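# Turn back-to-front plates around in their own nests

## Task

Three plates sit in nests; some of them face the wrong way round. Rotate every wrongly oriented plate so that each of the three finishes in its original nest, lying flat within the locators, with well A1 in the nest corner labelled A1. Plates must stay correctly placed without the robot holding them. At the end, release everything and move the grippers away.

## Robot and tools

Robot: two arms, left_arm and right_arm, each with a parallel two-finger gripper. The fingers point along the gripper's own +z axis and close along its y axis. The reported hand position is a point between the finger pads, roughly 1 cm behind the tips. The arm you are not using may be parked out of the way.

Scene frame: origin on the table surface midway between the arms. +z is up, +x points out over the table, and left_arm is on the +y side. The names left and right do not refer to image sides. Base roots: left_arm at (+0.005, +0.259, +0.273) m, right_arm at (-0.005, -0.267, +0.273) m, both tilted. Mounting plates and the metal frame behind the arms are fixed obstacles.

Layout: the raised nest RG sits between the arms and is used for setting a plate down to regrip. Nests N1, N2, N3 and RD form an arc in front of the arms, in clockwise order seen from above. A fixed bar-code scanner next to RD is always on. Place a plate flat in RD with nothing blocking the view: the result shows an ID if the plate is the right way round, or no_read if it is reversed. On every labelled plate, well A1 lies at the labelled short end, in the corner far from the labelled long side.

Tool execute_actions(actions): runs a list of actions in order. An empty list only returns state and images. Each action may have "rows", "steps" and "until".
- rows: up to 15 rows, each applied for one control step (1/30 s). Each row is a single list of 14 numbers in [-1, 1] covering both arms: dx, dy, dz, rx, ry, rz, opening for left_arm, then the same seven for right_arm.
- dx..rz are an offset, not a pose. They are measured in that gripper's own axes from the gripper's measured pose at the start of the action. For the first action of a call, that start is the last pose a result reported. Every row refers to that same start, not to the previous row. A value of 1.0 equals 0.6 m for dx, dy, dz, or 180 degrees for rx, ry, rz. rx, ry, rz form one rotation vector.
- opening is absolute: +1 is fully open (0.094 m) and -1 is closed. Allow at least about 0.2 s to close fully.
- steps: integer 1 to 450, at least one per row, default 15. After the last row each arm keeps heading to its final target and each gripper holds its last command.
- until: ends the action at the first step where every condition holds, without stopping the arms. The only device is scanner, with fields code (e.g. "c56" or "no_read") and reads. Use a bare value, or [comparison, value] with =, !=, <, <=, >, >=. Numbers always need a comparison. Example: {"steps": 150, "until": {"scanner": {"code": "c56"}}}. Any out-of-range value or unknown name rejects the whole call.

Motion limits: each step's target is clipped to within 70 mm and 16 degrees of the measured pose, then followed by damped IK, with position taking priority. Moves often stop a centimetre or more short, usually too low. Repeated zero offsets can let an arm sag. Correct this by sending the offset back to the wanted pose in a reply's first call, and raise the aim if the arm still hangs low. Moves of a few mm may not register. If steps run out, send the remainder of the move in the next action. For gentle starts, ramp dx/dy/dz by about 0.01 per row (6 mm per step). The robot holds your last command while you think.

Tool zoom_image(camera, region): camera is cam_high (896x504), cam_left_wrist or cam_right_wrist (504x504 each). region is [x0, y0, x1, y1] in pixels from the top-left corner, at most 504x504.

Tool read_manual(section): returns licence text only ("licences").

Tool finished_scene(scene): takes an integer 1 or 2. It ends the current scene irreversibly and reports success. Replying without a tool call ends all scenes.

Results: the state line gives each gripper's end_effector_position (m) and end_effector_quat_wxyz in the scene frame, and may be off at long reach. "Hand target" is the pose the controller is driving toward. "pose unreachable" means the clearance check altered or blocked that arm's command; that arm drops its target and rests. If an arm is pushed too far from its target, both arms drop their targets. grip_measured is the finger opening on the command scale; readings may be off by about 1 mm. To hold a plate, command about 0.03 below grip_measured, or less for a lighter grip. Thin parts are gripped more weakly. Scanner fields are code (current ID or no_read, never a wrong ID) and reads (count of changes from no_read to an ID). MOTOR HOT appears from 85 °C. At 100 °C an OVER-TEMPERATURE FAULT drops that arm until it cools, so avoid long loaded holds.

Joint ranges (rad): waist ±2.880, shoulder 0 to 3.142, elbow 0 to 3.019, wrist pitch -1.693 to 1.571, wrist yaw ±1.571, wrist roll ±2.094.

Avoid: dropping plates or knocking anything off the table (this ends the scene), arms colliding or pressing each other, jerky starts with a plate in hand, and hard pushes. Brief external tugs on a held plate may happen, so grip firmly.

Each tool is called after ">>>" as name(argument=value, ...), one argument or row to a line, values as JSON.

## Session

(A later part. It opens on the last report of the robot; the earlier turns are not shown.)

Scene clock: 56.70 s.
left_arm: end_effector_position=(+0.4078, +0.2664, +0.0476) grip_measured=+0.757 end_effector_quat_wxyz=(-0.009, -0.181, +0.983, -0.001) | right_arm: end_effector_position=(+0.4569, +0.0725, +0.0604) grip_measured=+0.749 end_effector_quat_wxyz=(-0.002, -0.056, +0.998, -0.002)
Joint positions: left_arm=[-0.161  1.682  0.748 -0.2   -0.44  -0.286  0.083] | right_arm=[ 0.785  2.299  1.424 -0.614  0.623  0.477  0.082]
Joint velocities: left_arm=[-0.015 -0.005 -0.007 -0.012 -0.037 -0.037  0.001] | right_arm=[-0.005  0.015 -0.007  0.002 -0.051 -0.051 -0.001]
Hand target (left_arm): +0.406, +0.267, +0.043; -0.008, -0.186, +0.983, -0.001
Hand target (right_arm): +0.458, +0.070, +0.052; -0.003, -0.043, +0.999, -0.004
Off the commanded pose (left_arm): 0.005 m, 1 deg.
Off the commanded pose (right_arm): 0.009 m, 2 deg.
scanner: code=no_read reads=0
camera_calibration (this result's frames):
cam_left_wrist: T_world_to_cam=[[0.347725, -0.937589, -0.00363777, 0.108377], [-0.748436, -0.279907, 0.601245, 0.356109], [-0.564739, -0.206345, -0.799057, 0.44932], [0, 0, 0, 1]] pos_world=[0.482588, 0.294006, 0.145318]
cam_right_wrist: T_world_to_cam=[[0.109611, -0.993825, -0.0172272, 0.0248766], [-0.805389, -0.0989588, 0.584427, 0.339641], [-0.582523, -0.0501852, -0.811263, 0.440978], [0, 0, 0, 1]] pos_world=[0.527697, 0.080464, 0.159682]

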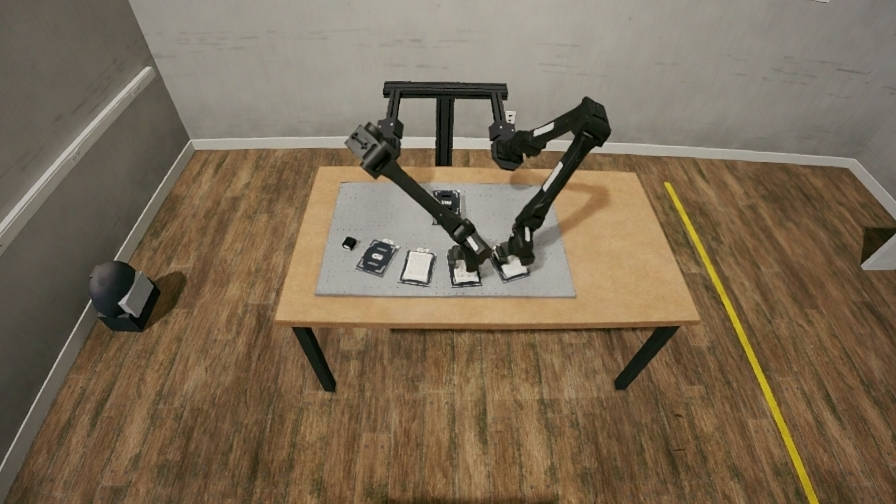

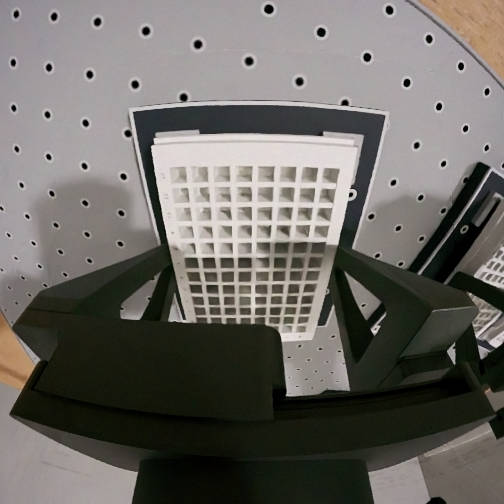

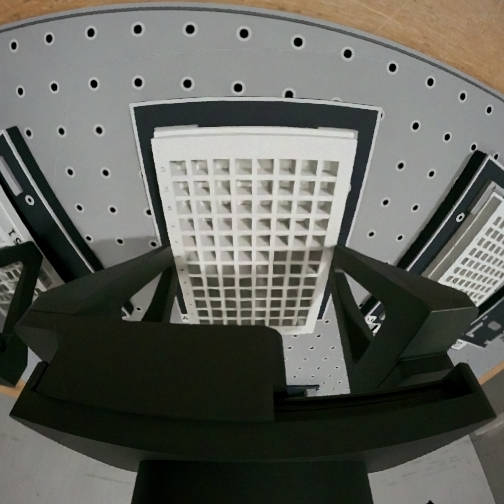

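>>> execute_actions(
  actions=[
    {"rows":[[0.012,-0.005,0.004,0,0,0,0.71,0.01,-0.002,0.022,0,0,0.004,0.71]],"steps":25},
  ],
)

Scene clock: 57.77 s.
left_arm: end_effector_position=(+0.4018, +0.2656, +0.0468) grip_measured=+0.757 end_effector_quat_wxyz=(-0.012, -0.179, +0.984, -0.001) | right_arm: end_effector_position=(+0.4520, +0.0729, +0.0561) grip_measured=+0.749 end_effector_quat_wxyz=(+0.001, -0.054, +0.999, -0.001)
Joint positions: left_arm=[-0.161  1.682  0.737 -0.196 -0.441 -0.287  0.083] | right_arm=[ 0.785  2.302  1.408 -0.587  0.623  0.477  0.082]
Joint velocities: left_arm=[-0.015  0.005 -0.007 -0.007 -0.066  0.037 -0.001] | right_arm=[-0.015 -0.005  0.007 -0.002  0.007  0.022 -0.   ]
Hand target (left_arm): +0.402, +0.261, +0.045; -0.009, -0.181, +0.983, -0.002
Hand target (right_arm): +0.451, +0.070, +0.047; -0.002, -0.050, +0.999, -0.003
Off the commanded pose (left_arm): 0.005 m, 0 deg.
Off the commanded pose (right_arm): 0.009 m, 1 deg.
scanner: code=no_read reads=0
camera_calibration (this result's frames):
cam_left_wrist: T_world_to_cam=[[0.345321, -0.938467, -0.00584632, 0.111013], [-0.744978, -0.277902, 0.606447, 0.34965], [-0.570755, -0.205063, -0.795103, 0.447023], [0, 0, 0, 1]] pos_world=[0.477287, 0.293018, 0.144034]
cam_right_wrist: T_world_to_cam=[[0.10551, -0.994218, -0.0199327, 0.0278038], [-0.808666, -0.0974499, 0.580141, 0.339839], [-0.578729, -0.045092, -0.814272, 0.432714], [0, 0, 0, 1]] pos_world=[0.522306, 0.0802722, 0.155747]

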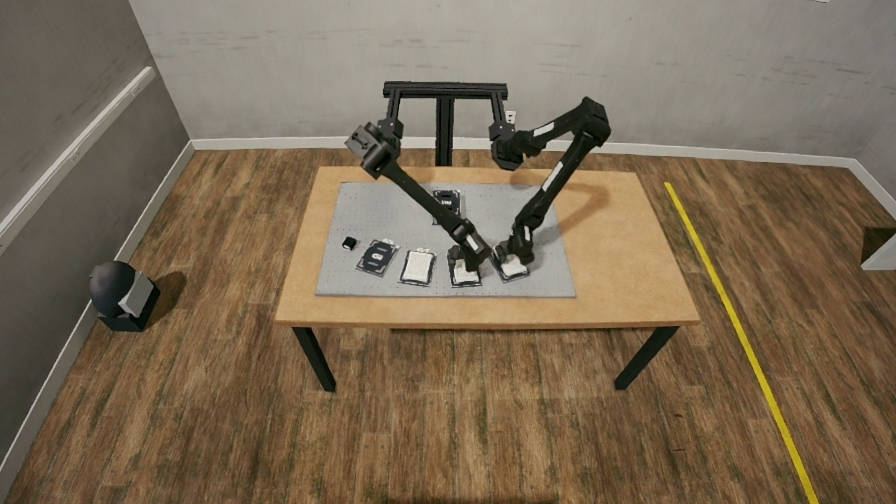

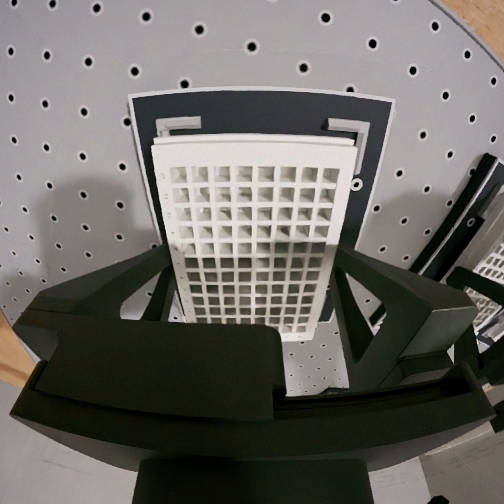

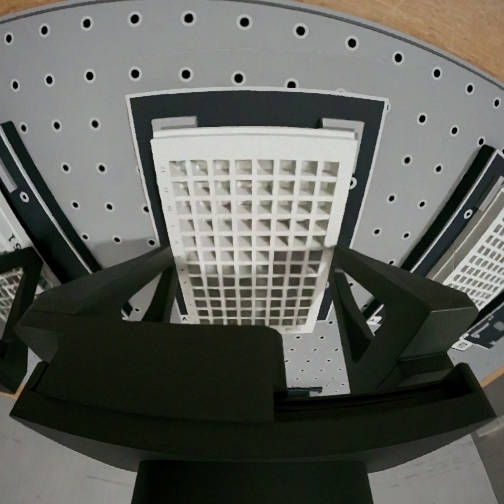

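>>> execute_actions(
  actions=[
    {"rows":[[-0.006,-0.014,-0.002,0,0,0,0.71,0.002,-0.014,0.01,0,0,0,0.71]],"steps":25},
  ],
)

Scene clock: 58.87 s.
left_arm: end_effector_position=(+0.4054, +0.2667, +0.0472) grip_measured=+0.757 end_effector_quat_wxyz=(-0.010, -0.185, +0.983, +0.001) | right_arm: end_effector_position=(+0.4461, +0.0695, +0.0522) grip_measured=+0.749 end_effector_quat_wxyz=(-0.001, -0.057, +0.998, -0.002)
Joint positions: left_arm=[-0.161  1.683  0.745 -0.199 -0.445 -0.296  0.083] | right_arm=[ 0.781  2.302  1.39  -0.573  0.623  0.47   0.082]
Joint velocities: left_arm=[-0.024 -0.005 -0.012 -0.002  0.066 -0.037 -0.   ] | right_arm=[ 0.005 -0.015 -0.002 -0.037  0.007  0.007  0.001]
Hand target (left_arm): +0.408, +0.259, +0.048; -0.012, -0.179, +0.984, -0.001
Hand target (right_arm): +0.452, +0.064, +0.050; +0.001, -0.054, +0.999, -0.001
Off the commanded pose (left_arm): 0.008 m, 1 deg.
Off the commanded pose (right_arm): 0.008 m, 0 deg.
scanner: code=no_read reads=0
camera_calibration (this result's frames):
cam_left_wrist: T_world_to_cam=[[0.35507, -0.934793, -0.00931511, 0.106008], [-0.743982, -0.288598, 0.602662, 0.35508], [-0.566053, -0.207057, -0.797942, 0.448399], [0, 0, 0, 1]] pos_world=[0.48035, 0.294415, 0.144791]
cam_right_wrist: T_world_to_cam=[[0.111479, -0.993607, -0.0178198, 0.0221328], [-0.805704, -0.100864, 0.583668, 0.335695], [-0.581734, -0.0507091, -0.811797, 0.427535], [0, 0, 0, 1]] pos_world=[0.516715, 0.0775309, 0.151532]

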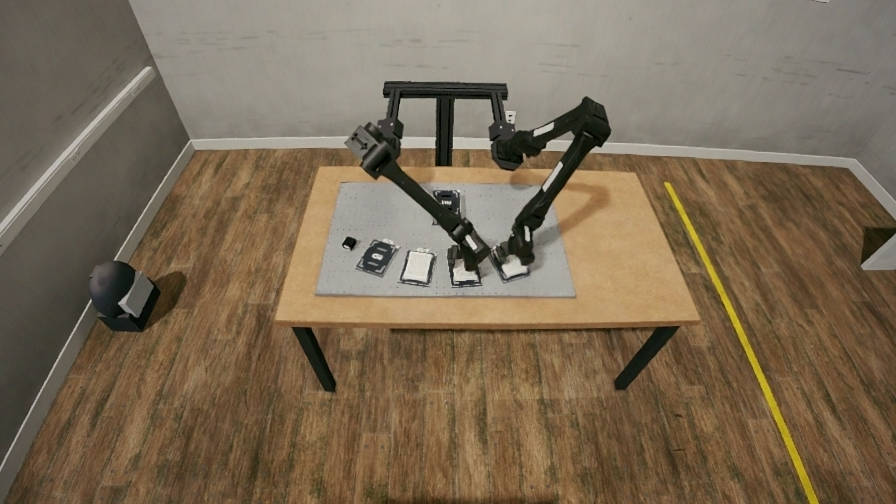

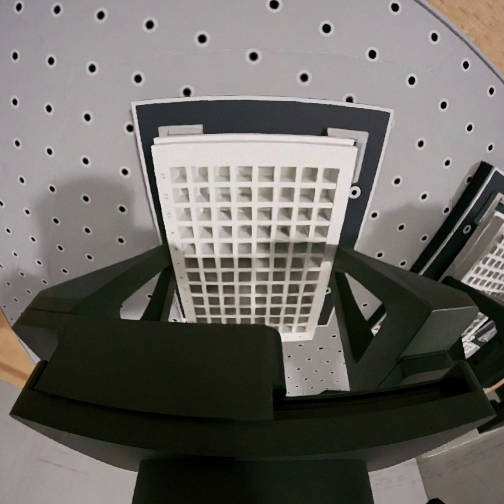

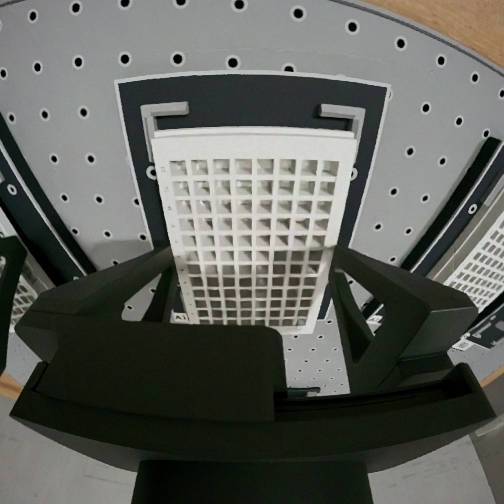

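>>> execute_actions(
  actions=[
    {"rows":[[0.008,-0.022,0,0,0,0.004,0.71,-0.018,-0.004,0.0,0,0,0,0.71]],"steps":25},
  ],
)

Scene clock: 59.97 s.
left_arm: end_effector_position=(+0.4041, +0.2590, +0.0474) grip_measured=+0.757 end_effector_quat_wxyz=(-0.011, -0.181, +0.984, +0.003) | right_arm: end_effector_position=(+0.4456, +0.0692, +0.0522) grip_measured=+0.749 end_effector_quat_wxyz=(-0.002, -0.058, +0.998, -0.002)
Joint positions: left_arm=[-0.18   1.693  0.745 -0.199 -0.456 -0.307  0.083] | right_arm=[ 0.781  2.302  1.39  -0.575  0.623  0.468  0.082]
Joint velocities: left_arm=[-0.005 -0.005  0.007 -0.007 -0.022  0.007 -0.   ] | right_arm=[-0.015 -0.005  0.002 -0.012  0.051  0.022 -0.001]
Hand target (left_arm): +0.406, +0.253, +0.047; -0.010, -0.178, +0.984, +0.001
Hand target (right_arm): +0.457, +0.068, +0.052; -0.001, -0.056, +0.998, -0.002
Off the commanded pose (left_arm): 0.007 m, 0 deg.
Off the commanded pose (right_arm): 0.011 m, 0 deg.
scanner: code=no_read reads=0
camera_calibration (this result's frames):
cam_left_wrist: T_world_to_cam=[[0.347348, -0.937659, -0.0120112, 0.103348], [-0.745321, -0.283826, 0.603274, 0.350993], [-0.569075, -0.200594, -0.797443, 0.445774], [0, 0, 0, 1]] pos_world=[0.479384, 0.285945, 0.144976]
cam_right_wrist: T_world_to_cam=[[0.115048, -0.993215, -0.0169895, 0.0202493], [-0.804418, -0.103186, 0.585033, 0.334854], [-0.582817, -0.05364, -0.810831, 0.427921], [0, 0, 0, 1]] pos_world=[0.516433, 0.0776179, 0.151415]

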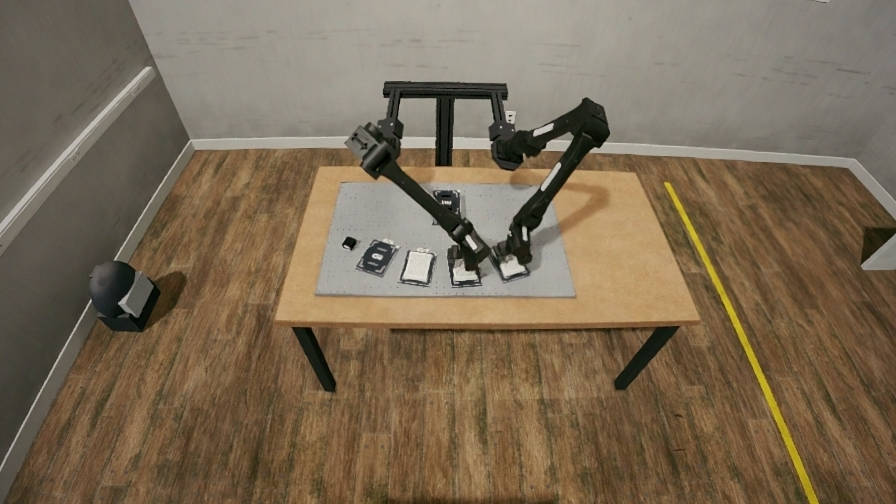

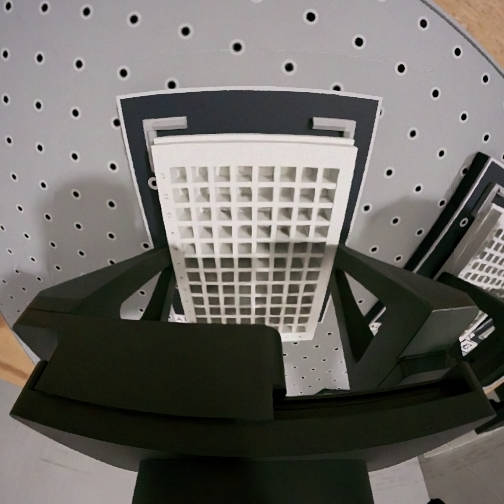

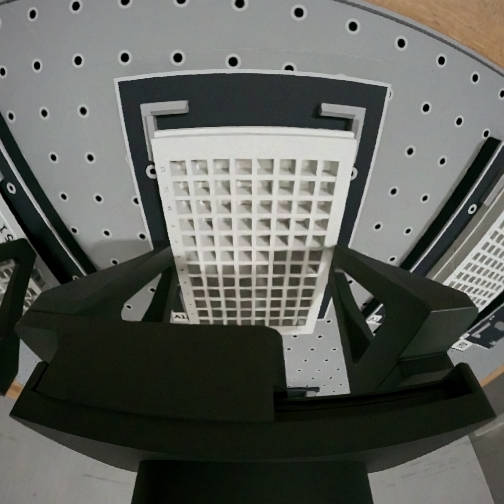

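>>> execute_actions(
  actions=[
    {"rows":[[-0.004,0.006,0.006,0,0,0,0.71,-0.027,-0.002,-0.003,0,0,0,0.71]],"steps":25},
  ],
)

Scene clock: 61.03 s.
left_arm: end_effector_position=(+0.4037, +0.2602, +0.0468) grip_measured=+0.757 end_effector_quat_wxyz=(-0.012, -0.180, +0.984, +0.002) | right_arm: end_effector_position=(+0.4510, +0.0702, +0.0548) grip_measured=+0.749 end_effector_quat_wxyz=(-0.003, -0.059, +0.998, -0.003)
Joint positions: left_arm=[-0.176  1.693  0.745 -0.199 -0.453 -0.303  0.083] | right_arm=[ 0.781  2.302  1.407 -0.595  0.623  0.467  0.082]
Joint velocities: left_arm=[-0.015 -0.005  0.012 -0.002 -0.037  0.081  0.001] | right_arm=[ 0.005 -0.005 -0.007  0.017 -0.081 -0.022 -0.001]
Hand target (left_arm): +0.405, +0.263, +0.044; -0.011, -0.181, +0.983, +0.003
Hand target (right_arm): +0.462, +0.069, +0.054; -0.002, -0.058, +0.998, -0.002
Off the commanded pose (left_arm): 0.004 m, 0 deg.
Off the commanded pose (right_arm): 0.011 m, 0 deg.
scanner: code=no_read reads=0
camera_calibration (this result's frames):
cam_left_wrist: T_world_to_cam=[[0.345628, -0.938298, -0.0117297, 0.105424], [-0.744938, -0.281961, 0.60462, 0.35076], [-0.570622, -0.200236, -0.796427, 0.445789], [0, 0, 0, 1]] pos_world=[0.479233, 0.287082, 0.144198]
cam_right_wrist: T_world_to_cam=[[0.117164, -0.992978, -0.016373, 0.0196543], [-0.803057, -0.104429, 0.58668, 0.337104], [-0.58427, -0.0555895, -0.809653, 0.434019], [0, 0, 0, 1]] pos_world=[0.521995, 0.0788465, 0.153955]

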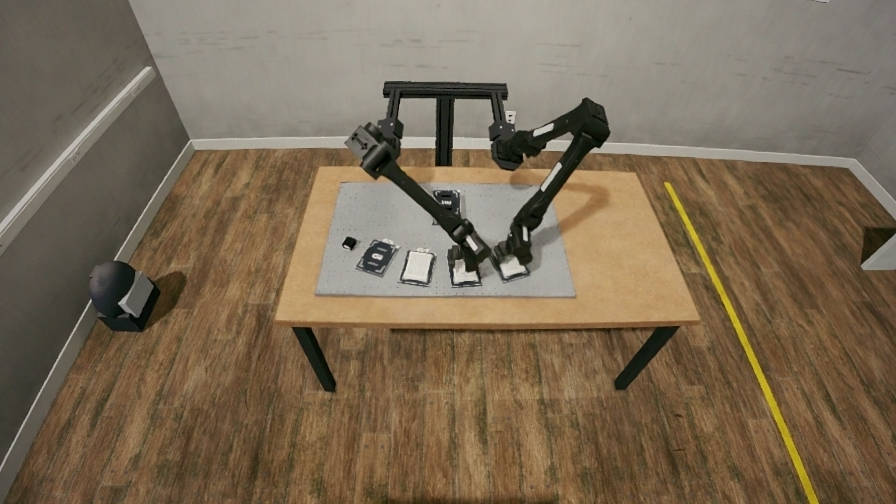

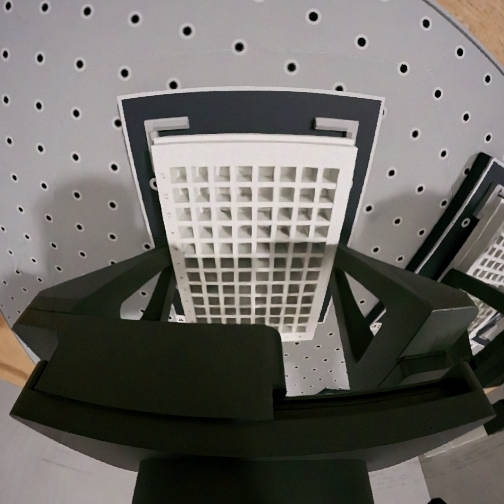

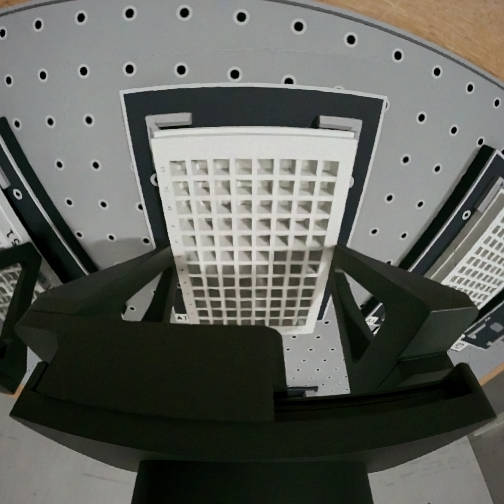

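>>> execute_actions(
  actions=[
    {"rows":[[-0.013,0.007,0.017,0,0,0,0.71,-0.015,-0.002,0.022,0,0,0,0.71]],"steps":25},
  ],
)

Scene clock: 63.03 s.
left_arm: end_effector_position=(+0.4043, +0.2626, +0.0411) grip_measured=+0.757 end_effector_quat_wxyz=(-0.016, -0.177, +0.984, +0.000) | right_arm: end_effector_position=(+0.4513, +0.0697, +0.0512) grip_measured=+0.749 end_effector_quat_wxyz=(-0.004, -0.061, +0.998, -0.003)
Joint positions: left_arm=[-0.163  1.706  0.755 -0.199 -0.442 -0.287  0.083] | right_arm=[ 0.776  2.308  1.411 -0.592  0.622  0.46   0.082]
Joint velocities: left_arm=[-0.005 -0.005 -0.022 -0.012 -0.007  0.007  0.001] | right_arm=[-0.024 -0.005 -0.002 -0.007 -0.007 -0.007 -0.   ]
Hand target (left_arm): +0.409, +0.267, +0.037; -0.012, -0.180, +0.984, +0.002
Hand target (right_arm): +0.460, +0.069, +0.042; -0.003, -0.059, +0.998, -0.003
Off the commanded pose (left_arm): 0.008 m, 1 deg.
Off the commanded pose (right_arm): 0.013 m, 0 deg.
scanner: code=no_read reads=0
camera_calibration (this result's frames):
cam_left_wrist: T_world_to_cam=[[0.340202, -0.940312, -0.00876392, 0.109967], [-0.741565, -0.274003, 0.612375, 0.351464], [-0.578225, -0.201832, -0.790519, 0.445299], [0, 0, 0, 1]] pos_world=[0.480705, 0.289581, 0.137753]
cam_right_wrist: T_world_to_cam=[[0.120848, -0.992551, -0.0154219, 0.0173711], [-0.801063, -0.106685, 0.588996, 0.338542], [-0.586254, -0.0588249, -0.807988, 0.432184], [0, 0, 0, 1]] pos_world=[0.522464, 0.078782, 0.150067]

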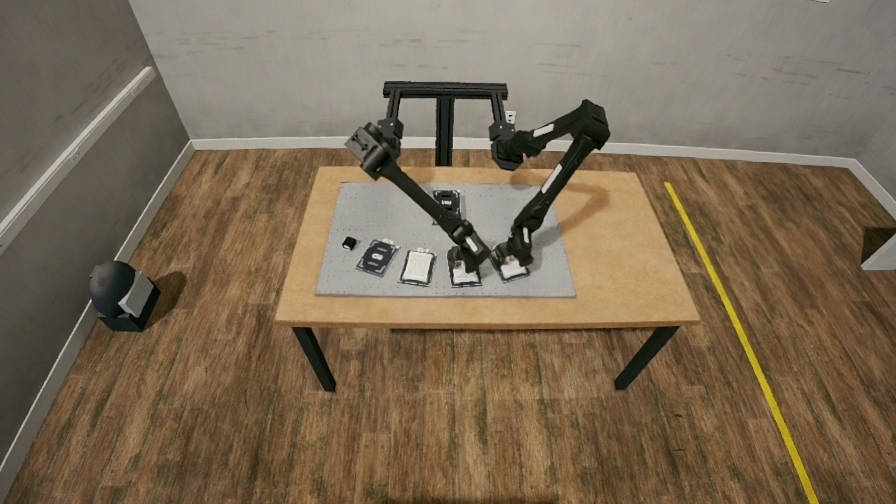

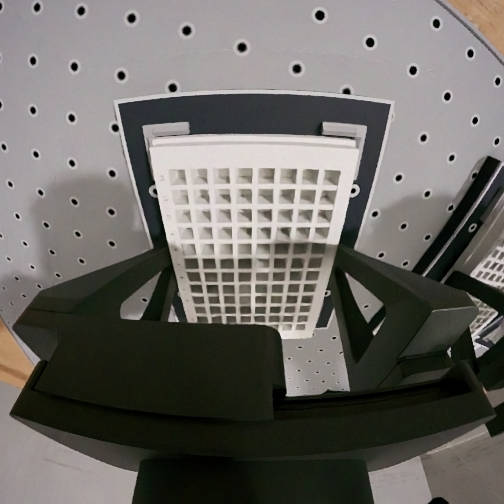

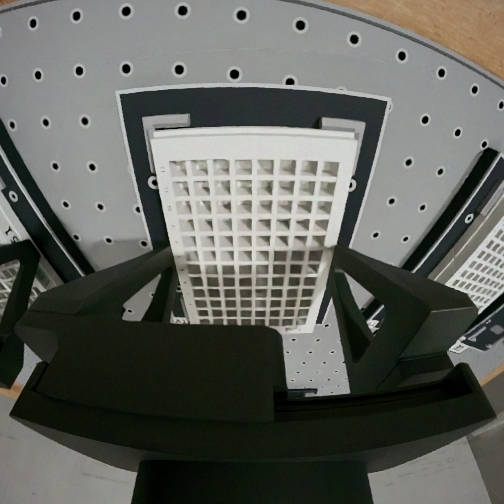

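>>> execute_actions(
  actions=[
    {"rows":[[0,0,0,0,0,0,1,0.003,0,0.014,0,0,0,0.71]],"steps":12},
    {"rows":[[0,0,-0.08,0,0,0,1,0.0,0,0.01,0,0,0,0.71]],"steps":20},
  ],
)

Scene clock: 64.40 s.
left_arm: end_effector_position=(+0.4041, +0.2665, +0.0867) grip_measured=+1.000 end_effector_quat_wxyz=(-0.014, -0.178, +0.984, +0.000) | right_arm: end_effector_position=(+0.4513, +0.0699, +0.0510) grip_measured=+0.749 end_effector_quat_wxyz=(-0.004, -0.061, +0.998, -0.003)
Joint positions: left_arm=[-0.206  1.571  0.729 -0.323 -0.461 -0.332  0.094] | right_arm=[ 0.776  2.308  1.41  -0.589  0.622  0.46   0.082]
Joint velocities: left_arm=[ 0.005 -0.005  0.002 -0.017  0.007 -0.007  0.   ] | right_arm=[-0.005 -0.005  0.007  0.002  0.022 -0.007  0.   ]
Hand target (left_arm): +0.405, +0.264, +0.089; -0.016, -0.177, +0.984, -0.000
Hand target (right_arm): +0.451, +0.070, +0.045; -0.004, -0.061, +0.998, -0.003
Off the commanded pose (left_arm): 0.005 m, 0 deg.
Off the commanded pose (right_arm): 0.006 m, 0 deg.
scanner: code=no_read reads=0
camera_calibration (this result's frames):
cam_left_wrist: T_world_to_cam=[[0.342581, -0.939449, -0.00858226, 0.112873], [-0.743074, -0.276538, 0.609399, 0.326089], [-0.574872, -0.202391, -0.792817, 0.480983], [0, 0, 0, 1]] pos_world=[0.480145, 0.293561, 0.183582]
cam_right_wrist: T_world_to_cam=[[0.119552, -0.992695, -0.0162386, 0.0181865], [-0.802124, -0.106214, 0.587635, 0.339216], [-0.585068, -0.0572275, -0.808963, 0.431451], [0, 0, 0, 1]] pos_world=[0.522347, 0.0787739, 0.149988]

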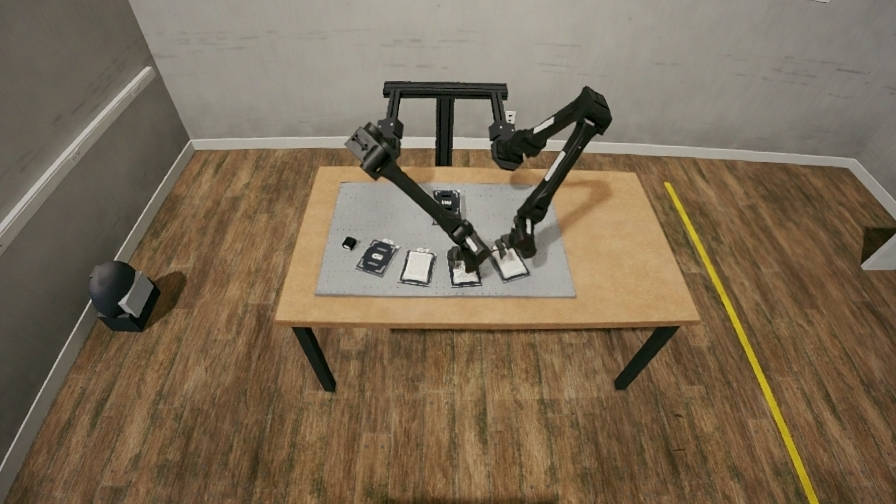

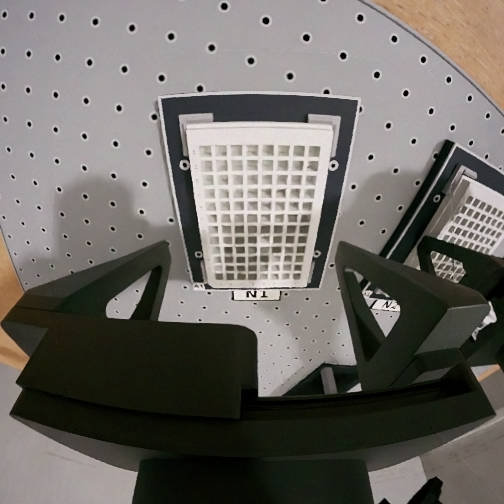

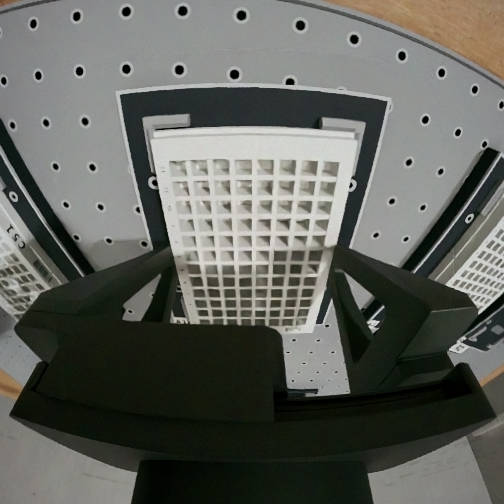

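>>> zoom_image(
  camera="cam_left_wrist",
  region=[150, 80, 504, 320],
)

>>> zoom_image(
  camera="cam_right_wrist",
  region=[110, 80, 400, 200],
)

Region (150, 80, 504, 320) of cam_left_wrist's 504x504 image, scaled by 1.424, with more detail than that image has; it fills the top 342 rows of this view, and the rest is white.

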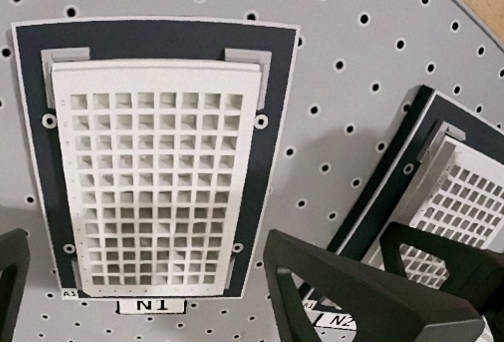

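Region (110, 80, 400, 200) of cam_right_wrist's 504x504 image, scaled by 1.738, with more detail than that image has; it fills the top 209 rows of this view, and the rest is white.

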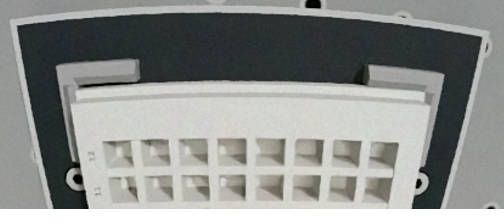

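>>> execute_actions(
  actions=[
    {"rows":[[0.1,0.15,-0.1,0,0,0,1,0.004,0,0.0,0,0,0.014,0.71]],"steps":15},
    {"rows":[[0,0,0,0,0,0,1,0.0,0,0.02,0,0,0,0.71]],"steps":20},
  ],
)

>>> zoom_image(
  camera="cam_right_wrist",
  region=[110, 80, 400, 200],
)

Scene clock: 67.23 s.
left_arm: end_effector_position=(+0.3165, +0.3312, +0.1476) grip_measured=+1.000 end_effector_quat_wxyz=(-0.008, -0.190, +0.982, +0.002) | right_arm: end_effector_position=(+0.4519, +0.0709, +0.0501) grip_measured=+0.749 end_effector_quat_wxyz=(-0.002, -0.050, +0.999, -0.001)
Joint positions: left_arm=[-0.079  1.157  0.469 -0.41  -0.411 -0.223  0.094] | right_arm=[ 0.776  2.31   1.409 -0.581  0.621  0.476  0.082]
Joint velocities: left_arm=[ 0.005 -0.005 -0.007  0.007  0.037 -0.022  0.   ] | right_arm=[-0.015 -0.005 -0.012 -0.012  0.037  0.007 -0.   ]
Hand target (left_arm): +0.317, +0.331, +0.148; -0.007, -0.190, +0.982, +0.002
Hand target (right_arm): +0.451, +0.069, +0.039; -0.004, -0.051, +0.999, -0.003
Off the commanded pose (left_arm): 0.000 m, 0 deg.
Off the commanded pose (right_arm): 0.011 m, 0 deg.
scanner: code=no_read reads=0
camera_calibration (this result's frames):
cam_left_wrist: T_world_to_cam=[[0.3649, -0.930999, -0.00941262, 0.194433], [-0.743871, -0.297606, 0.598404, 0.250587], [-0.559915, -0.211356, -0.801139, 0.491555], [0, 0, 0, 1]] pos_world=[0.390685, 0.359486, 0.245682]
cam_right_wrist: T_world_to_cam=[[0.0992556, -0.994873, -0.019403, 0.0286029], [-0.806329, -0.0918406, 0.584294, 0.341351], [-0.58308, -0.0423493, -0.81131, 0.429317], [0, 0, 0, 1]] pos_world=[0.522728, 0.0779874, 0.149415]

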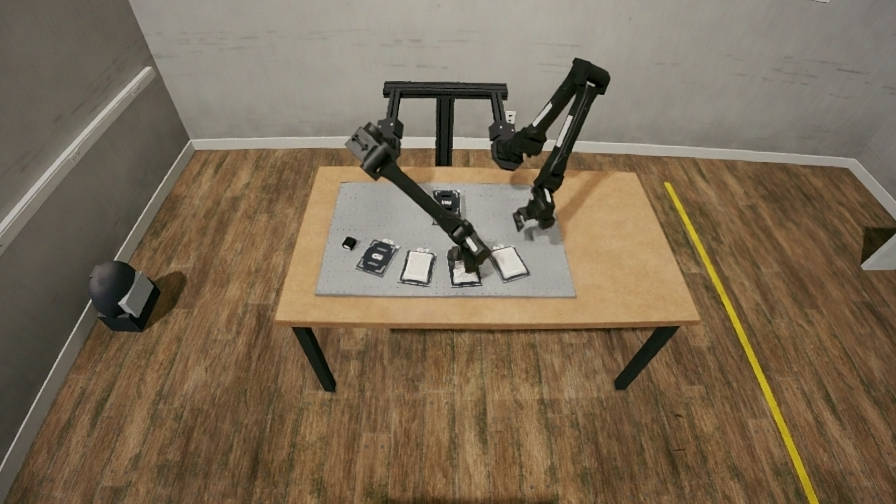

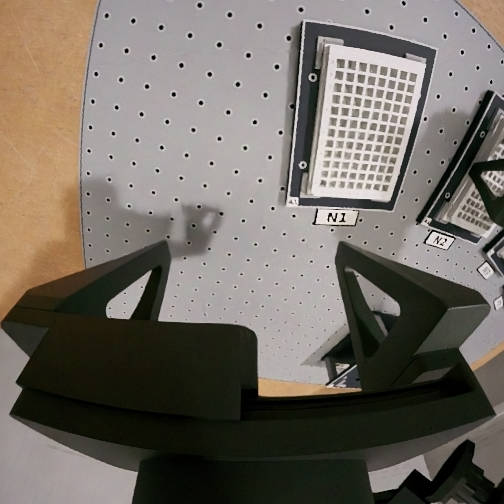

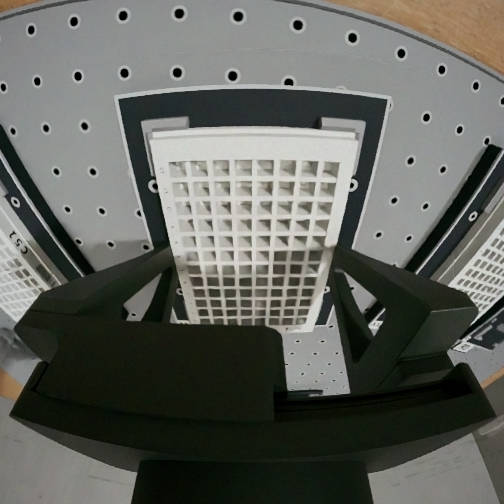

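Region (110, 80, 400, 200) of cam_right_wrist's 504x504 image, scaled by 1.738, with more detail than that image has; it fills the top 209 rows of this view, and the rest is white.

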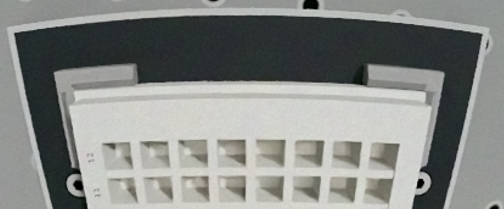

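>>> execute_actions(
  actions=[
    {"rows":[[0,0,0,0,0,0,1,0.01,0,0.008,0,0,0,0.71]],"steps":20},
  ],
)

>>> zoom_image(
  camera="cam_right_wrist",
  region=[110, 80, 400, 200],
)

Scene clock: 68.10 s.
left_arm: end_effector_position=(+0.3165, +0.3312, +0.1476) grip_measured=+1.000 end_effector_quat_wxyz=(-0.008, -0.190, +0.982, +0.002) | right_arm: end_effector_position=(+0.4509, +0.0708, +0.0492) grip_measured=+0.749 end_effector_quat_wxyz=(+0.000, -0.050, +0.999, -0.001)
Joint positions: left_arm=[-0.079  1.157  0.469 -0.41  -0.411 -0.223  0.094] | right_arm=[ 0.776  2.31   1.404 -0.571  0.622  0.475  0.082]
Joint velocities: left_arm=[ 0.005 -0.005  0.002  0.002 -0.007 -0.007  0.   ] | right_arm=[-0.015 -0.005 -0.012  0.002 -0.022 -0.022  0.001]
Hand target (left_arm): +0.317, +0.331, +0.148; -0.008, -0.190, +0.982, +0.002
Hand target (right_arm): +0.446, +0.070, +0.045; -0.002, -0.051, +0.999, -0.001
Off the commanded pose (left_arm): 0.000 m, 0 deg.
Off the commanded pose (right_arm): 0.006 m, 0 deg.
scanner: code=no_read reads=0
camera_calibration (this result's frames):
cam_left_wrist: T_world_to_cam=[[0.3649, -0.930999, -0.00941262, 0.194433], [-0.743871, -0.297606, 0.598404, 0.250587], [-0.559915, -0.211356, -0.801139, 0.491555], [0, 0, 0, 1]] pos_world=[0.390685, 0.359486, 0.245682]
cam_right_wrist: T_world_to_cam=[[0.0978794, -0.995008, -0.019469, 0.0291484], [-0.808464, -0.0909067, 0.581483, 0.342122], [-0.58035, -0.0411752, -0.813326, 0.426802], [0, 0, 0, 1]] pos_world=[0.521434, 0.0776776, 0.148759]

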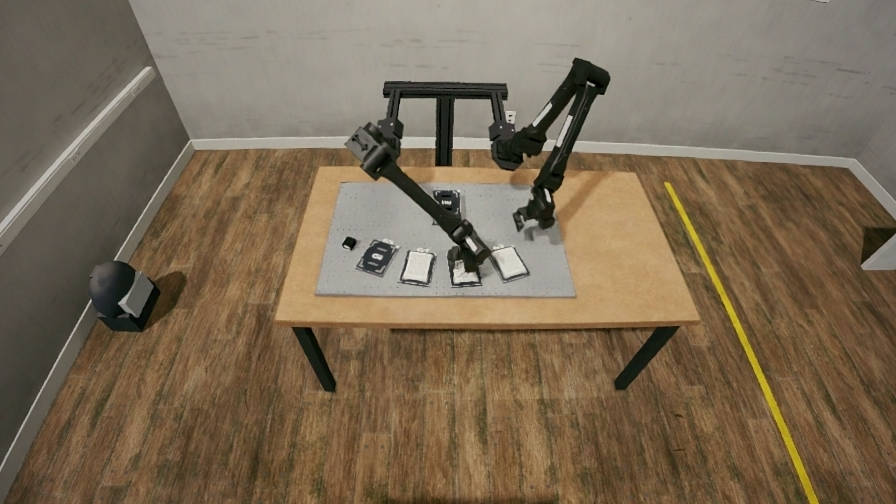

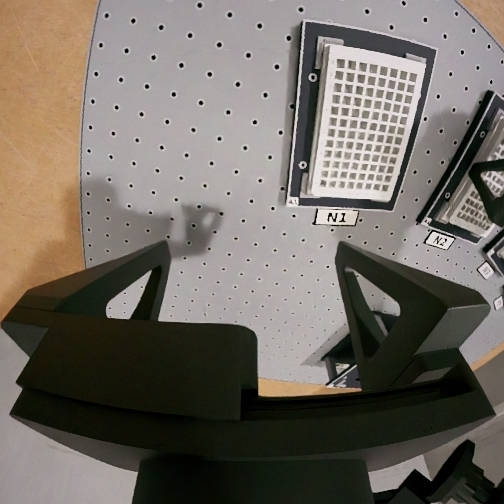

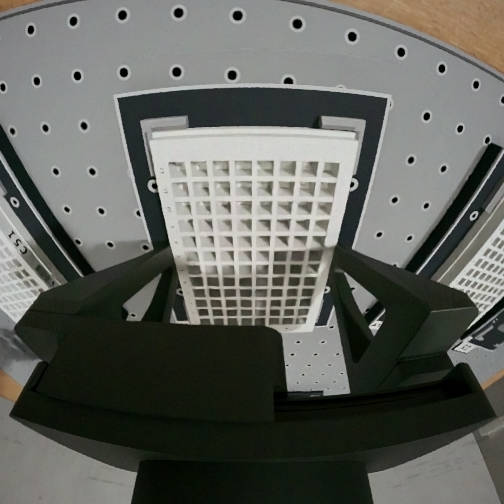

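Region (110, 80, 400, 200) of cam_right_wrist's 504x504 image, scaled by 1.738, with more detail than that image has; it fills the top 209 rows of this view, and the rest is white.

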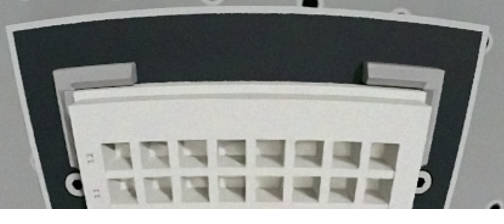

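Once more, then release and look.

>>> execute_actions(
  actions=[
    {"rows":[[0,0,0,0,0,0,1,0.011,0,0.004,0,0,0,0.71]],"steps":20},
    {"rows":[[0,0,0,0,0,0,1,0,0,0,0,0,0,1]],"steps":10},
    {"rows":[[0,0,0,0,0,0,1,0,0,-0.09,0,0,0,1]],"steps":25},
  ],
)

>>> zoom_image(
  camera="cam_right_wrist",
  region=[120, 60, 400, 320],
)

>>> zoom_image(
  camera="cam_left_wrist",
  region=[380, 60, 504, 270],
)

Scene clock: 70.30 s.
left_arm: end_effector_position=(+0.3165, +0.3312, +0.1476) grip_measured=+1.000 end_effector_quat_wxyz=(-0.008, -0.190, +0.982, +0.002) | right_arm: end_effector_position=(+0.4489, +0.0709, +0.1027) grip_measured=+1.000 end_effector_quat_wxyz=(+0.002, -0.055, +0.999, +0.002)
Joint positions: left_arm=[-0.079  1.157  0.469 -0.41  -0.411 -0.223  0.094] | right_arm=[ 0.832  2.218  1.378 -0.669  0.623  0.529  0.094]
Joint velocities: left_arm=[-0.005 -0.005 -0.007 -0.002 -0.081 -0.051  0.   ] | right_arm=[-0.005 -0.015  0.002 -0.012 -0.007 -0.022  0.   ]
Hand target (left_arm): +0.317, +0.331, +0.148; -0.008, -0.190, +0.982, +0.002
Hand target (right_arm): +0.450, +0.071, +0.103; +0.001, -0.049, +0.999, -0.000
Off the commanded pose (left_arm): 0.000 m, 0 deg.
Off the commanded pose (right_arm): 0.001 m, 1 deg.
scanner: code=no_read reads=0
camera_calibration (this result's frames):
cam_left_wrist: T_world_to_cam=[[0.3649, -0.930999, -0.00941262, 0.194433], [-0.743871, -0.297606, 0.598404, 0.250587], [-0.559915, -0.211356, -0.801139, 0.491555], [0, 0, 0, 1]] pos_world=[0.390685, 0.359486, 0.245682]
cam_right_wrist: T_world_to_cam=[[0.107842, -0.993834, -0.0257537, 0.0266431], [-0.80946, -0.102816, 0.578104, 0.310997], [-0.577187, -0.0414975, -0.815557, 0.467997], [0, 0, 0, 1]] pos_world=[0.518988, 0.0778751, 0.202575]

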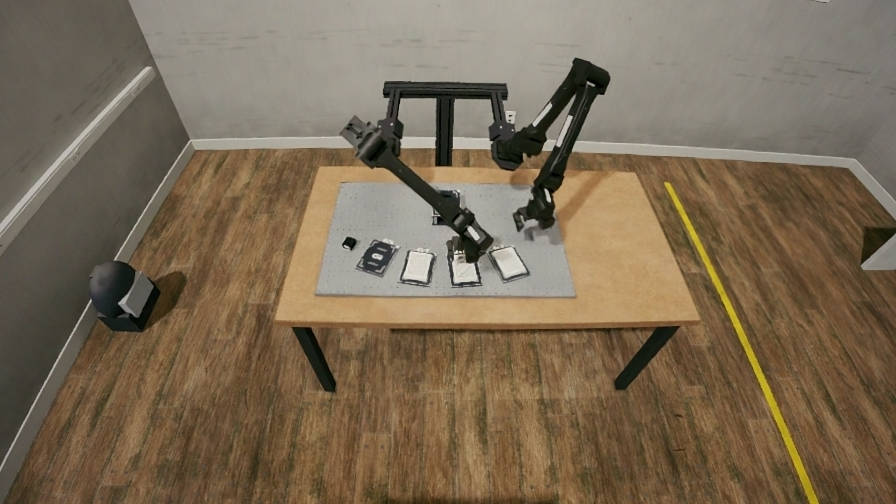

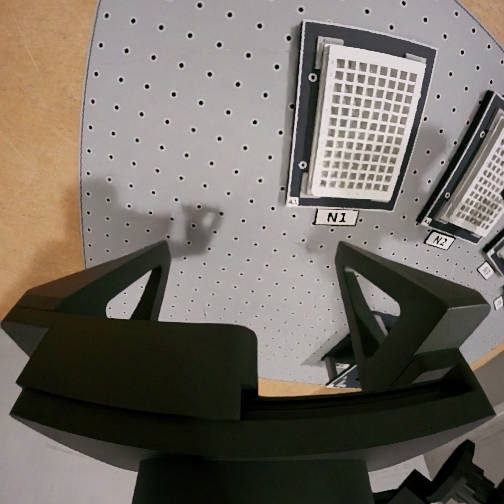

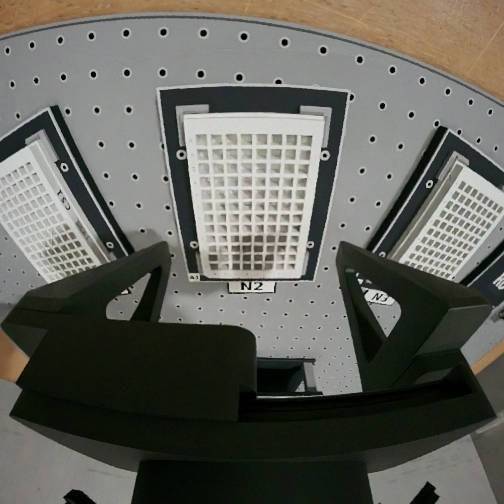

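Region (120, 60, 400, 320) of cam_right_wrist's 504x504 image, scaled by 1.800, with more detail than that image has; it fills the top 468 rows of this view, and the rest is white.

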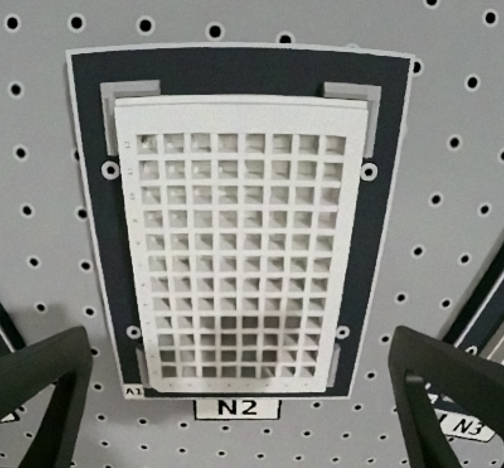

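Region (380, 60, 504, 270) of cam_left_wrist's 504x504 image, scaled by 2.400, with more detail than that image has; it fills the left 298 columns of this view, and the rest is white.

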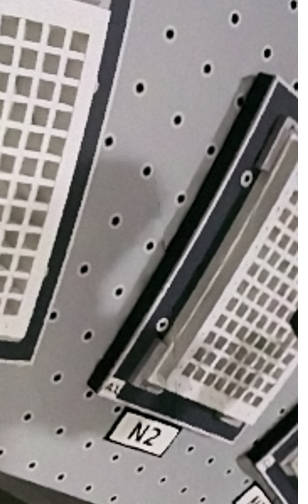

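Seated. Move clear.

>>> execute_actions(
  actions=[
    {"rows":[[0,0,0,0,0,0,1,0.15,-0.3,-0.15,0,0,0,1]],"steps":30},
  ],
)

>>> finished_scene(
  scene=1,
)

Scene clock: 71.60 s.
left_arm: end_effector_position=(+0.3165, +0.3312, +0.1476) grip_measured=+1.000 end_effector_quat_wxyz=(-0.008, -0.190, +0.982, +0.002) | right_arm: end_effector_position=(+0.3808, -0.1187, +0.1956) grip_measured=+1.000 end_effector_quat_wxyz=(+0.008, -0.043, +0.999, +0.001)
Joint positions: left_arm=[-0.079  1.157  0.469 -0.41  -0.411 -0.223  0.094] | right_arm=[ 0.743  1.617  0.835 -0.651  0.622  0.436  0.094]
Joint velocities: left_arm=[-0.015 -0.024 -0.017 -0.007 -0.125 -0.037  0.   ] | right_arm=[-0.015 -0.005  0.007  0.007  0.007  0.022  0.   ]
Hand target (left_arm): +0.317, +0.331, +0.148; -0.008, -0.190, +0.982, +0.002
Hand target (right_arm): +0.379, -0.117, +0.195; +0.003, -0.055, +0.998, +0.001
Off the commanded pose (left_arm): 0.000 m, 0 deg.
Off the commanded pose (right_arm): 0.005 m, 1 deg.
scanner: code=no_read reads=0
camera_calibration (this result's frames):
cam_left_wrist: T_world_to_cam=[[0.3649, -0.930999, -0.00941262, 0.194433], [-0.743871, -0.297606, 0.598404, 0.250587], [-0.559915, -0.211356, -0.801139, 0.491555], [0, 0, 0, 1]] pos_world=[0.390685, 0.359486, 0.245682]
cam_right_wrist: T_world_to_cam=[[0.0856313, -0.996044, -0.023731, -0.144303], [-0.818657, -0.0839167, 0.568118, 0.190396], [-0.567862, -0.0292212, -0.822605, 0.495865], [0, 0, 0, 1]] pos_world=[0.449809, -0.113265, 0.296309]

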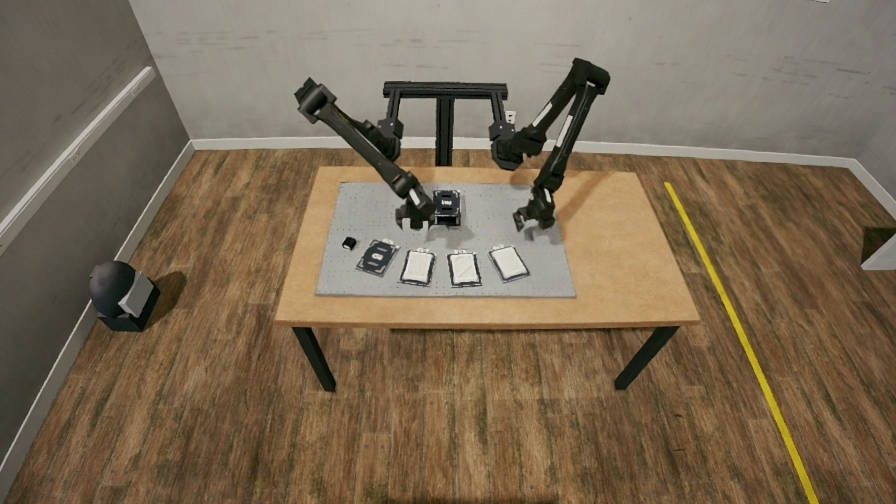

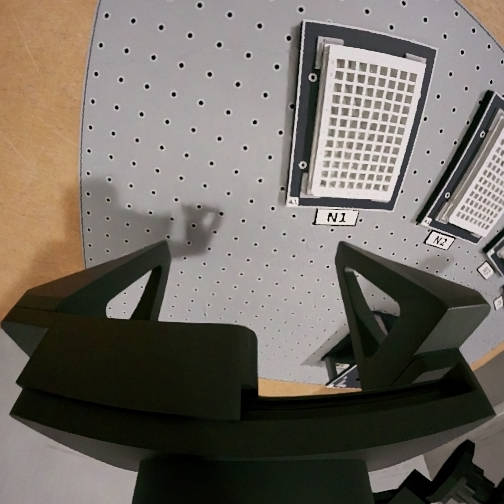

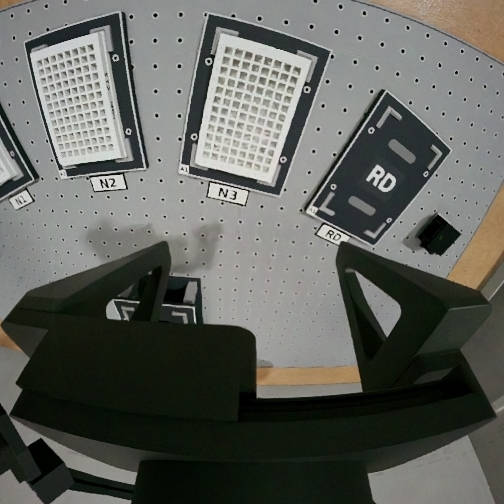

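The scene is finished: the task was done.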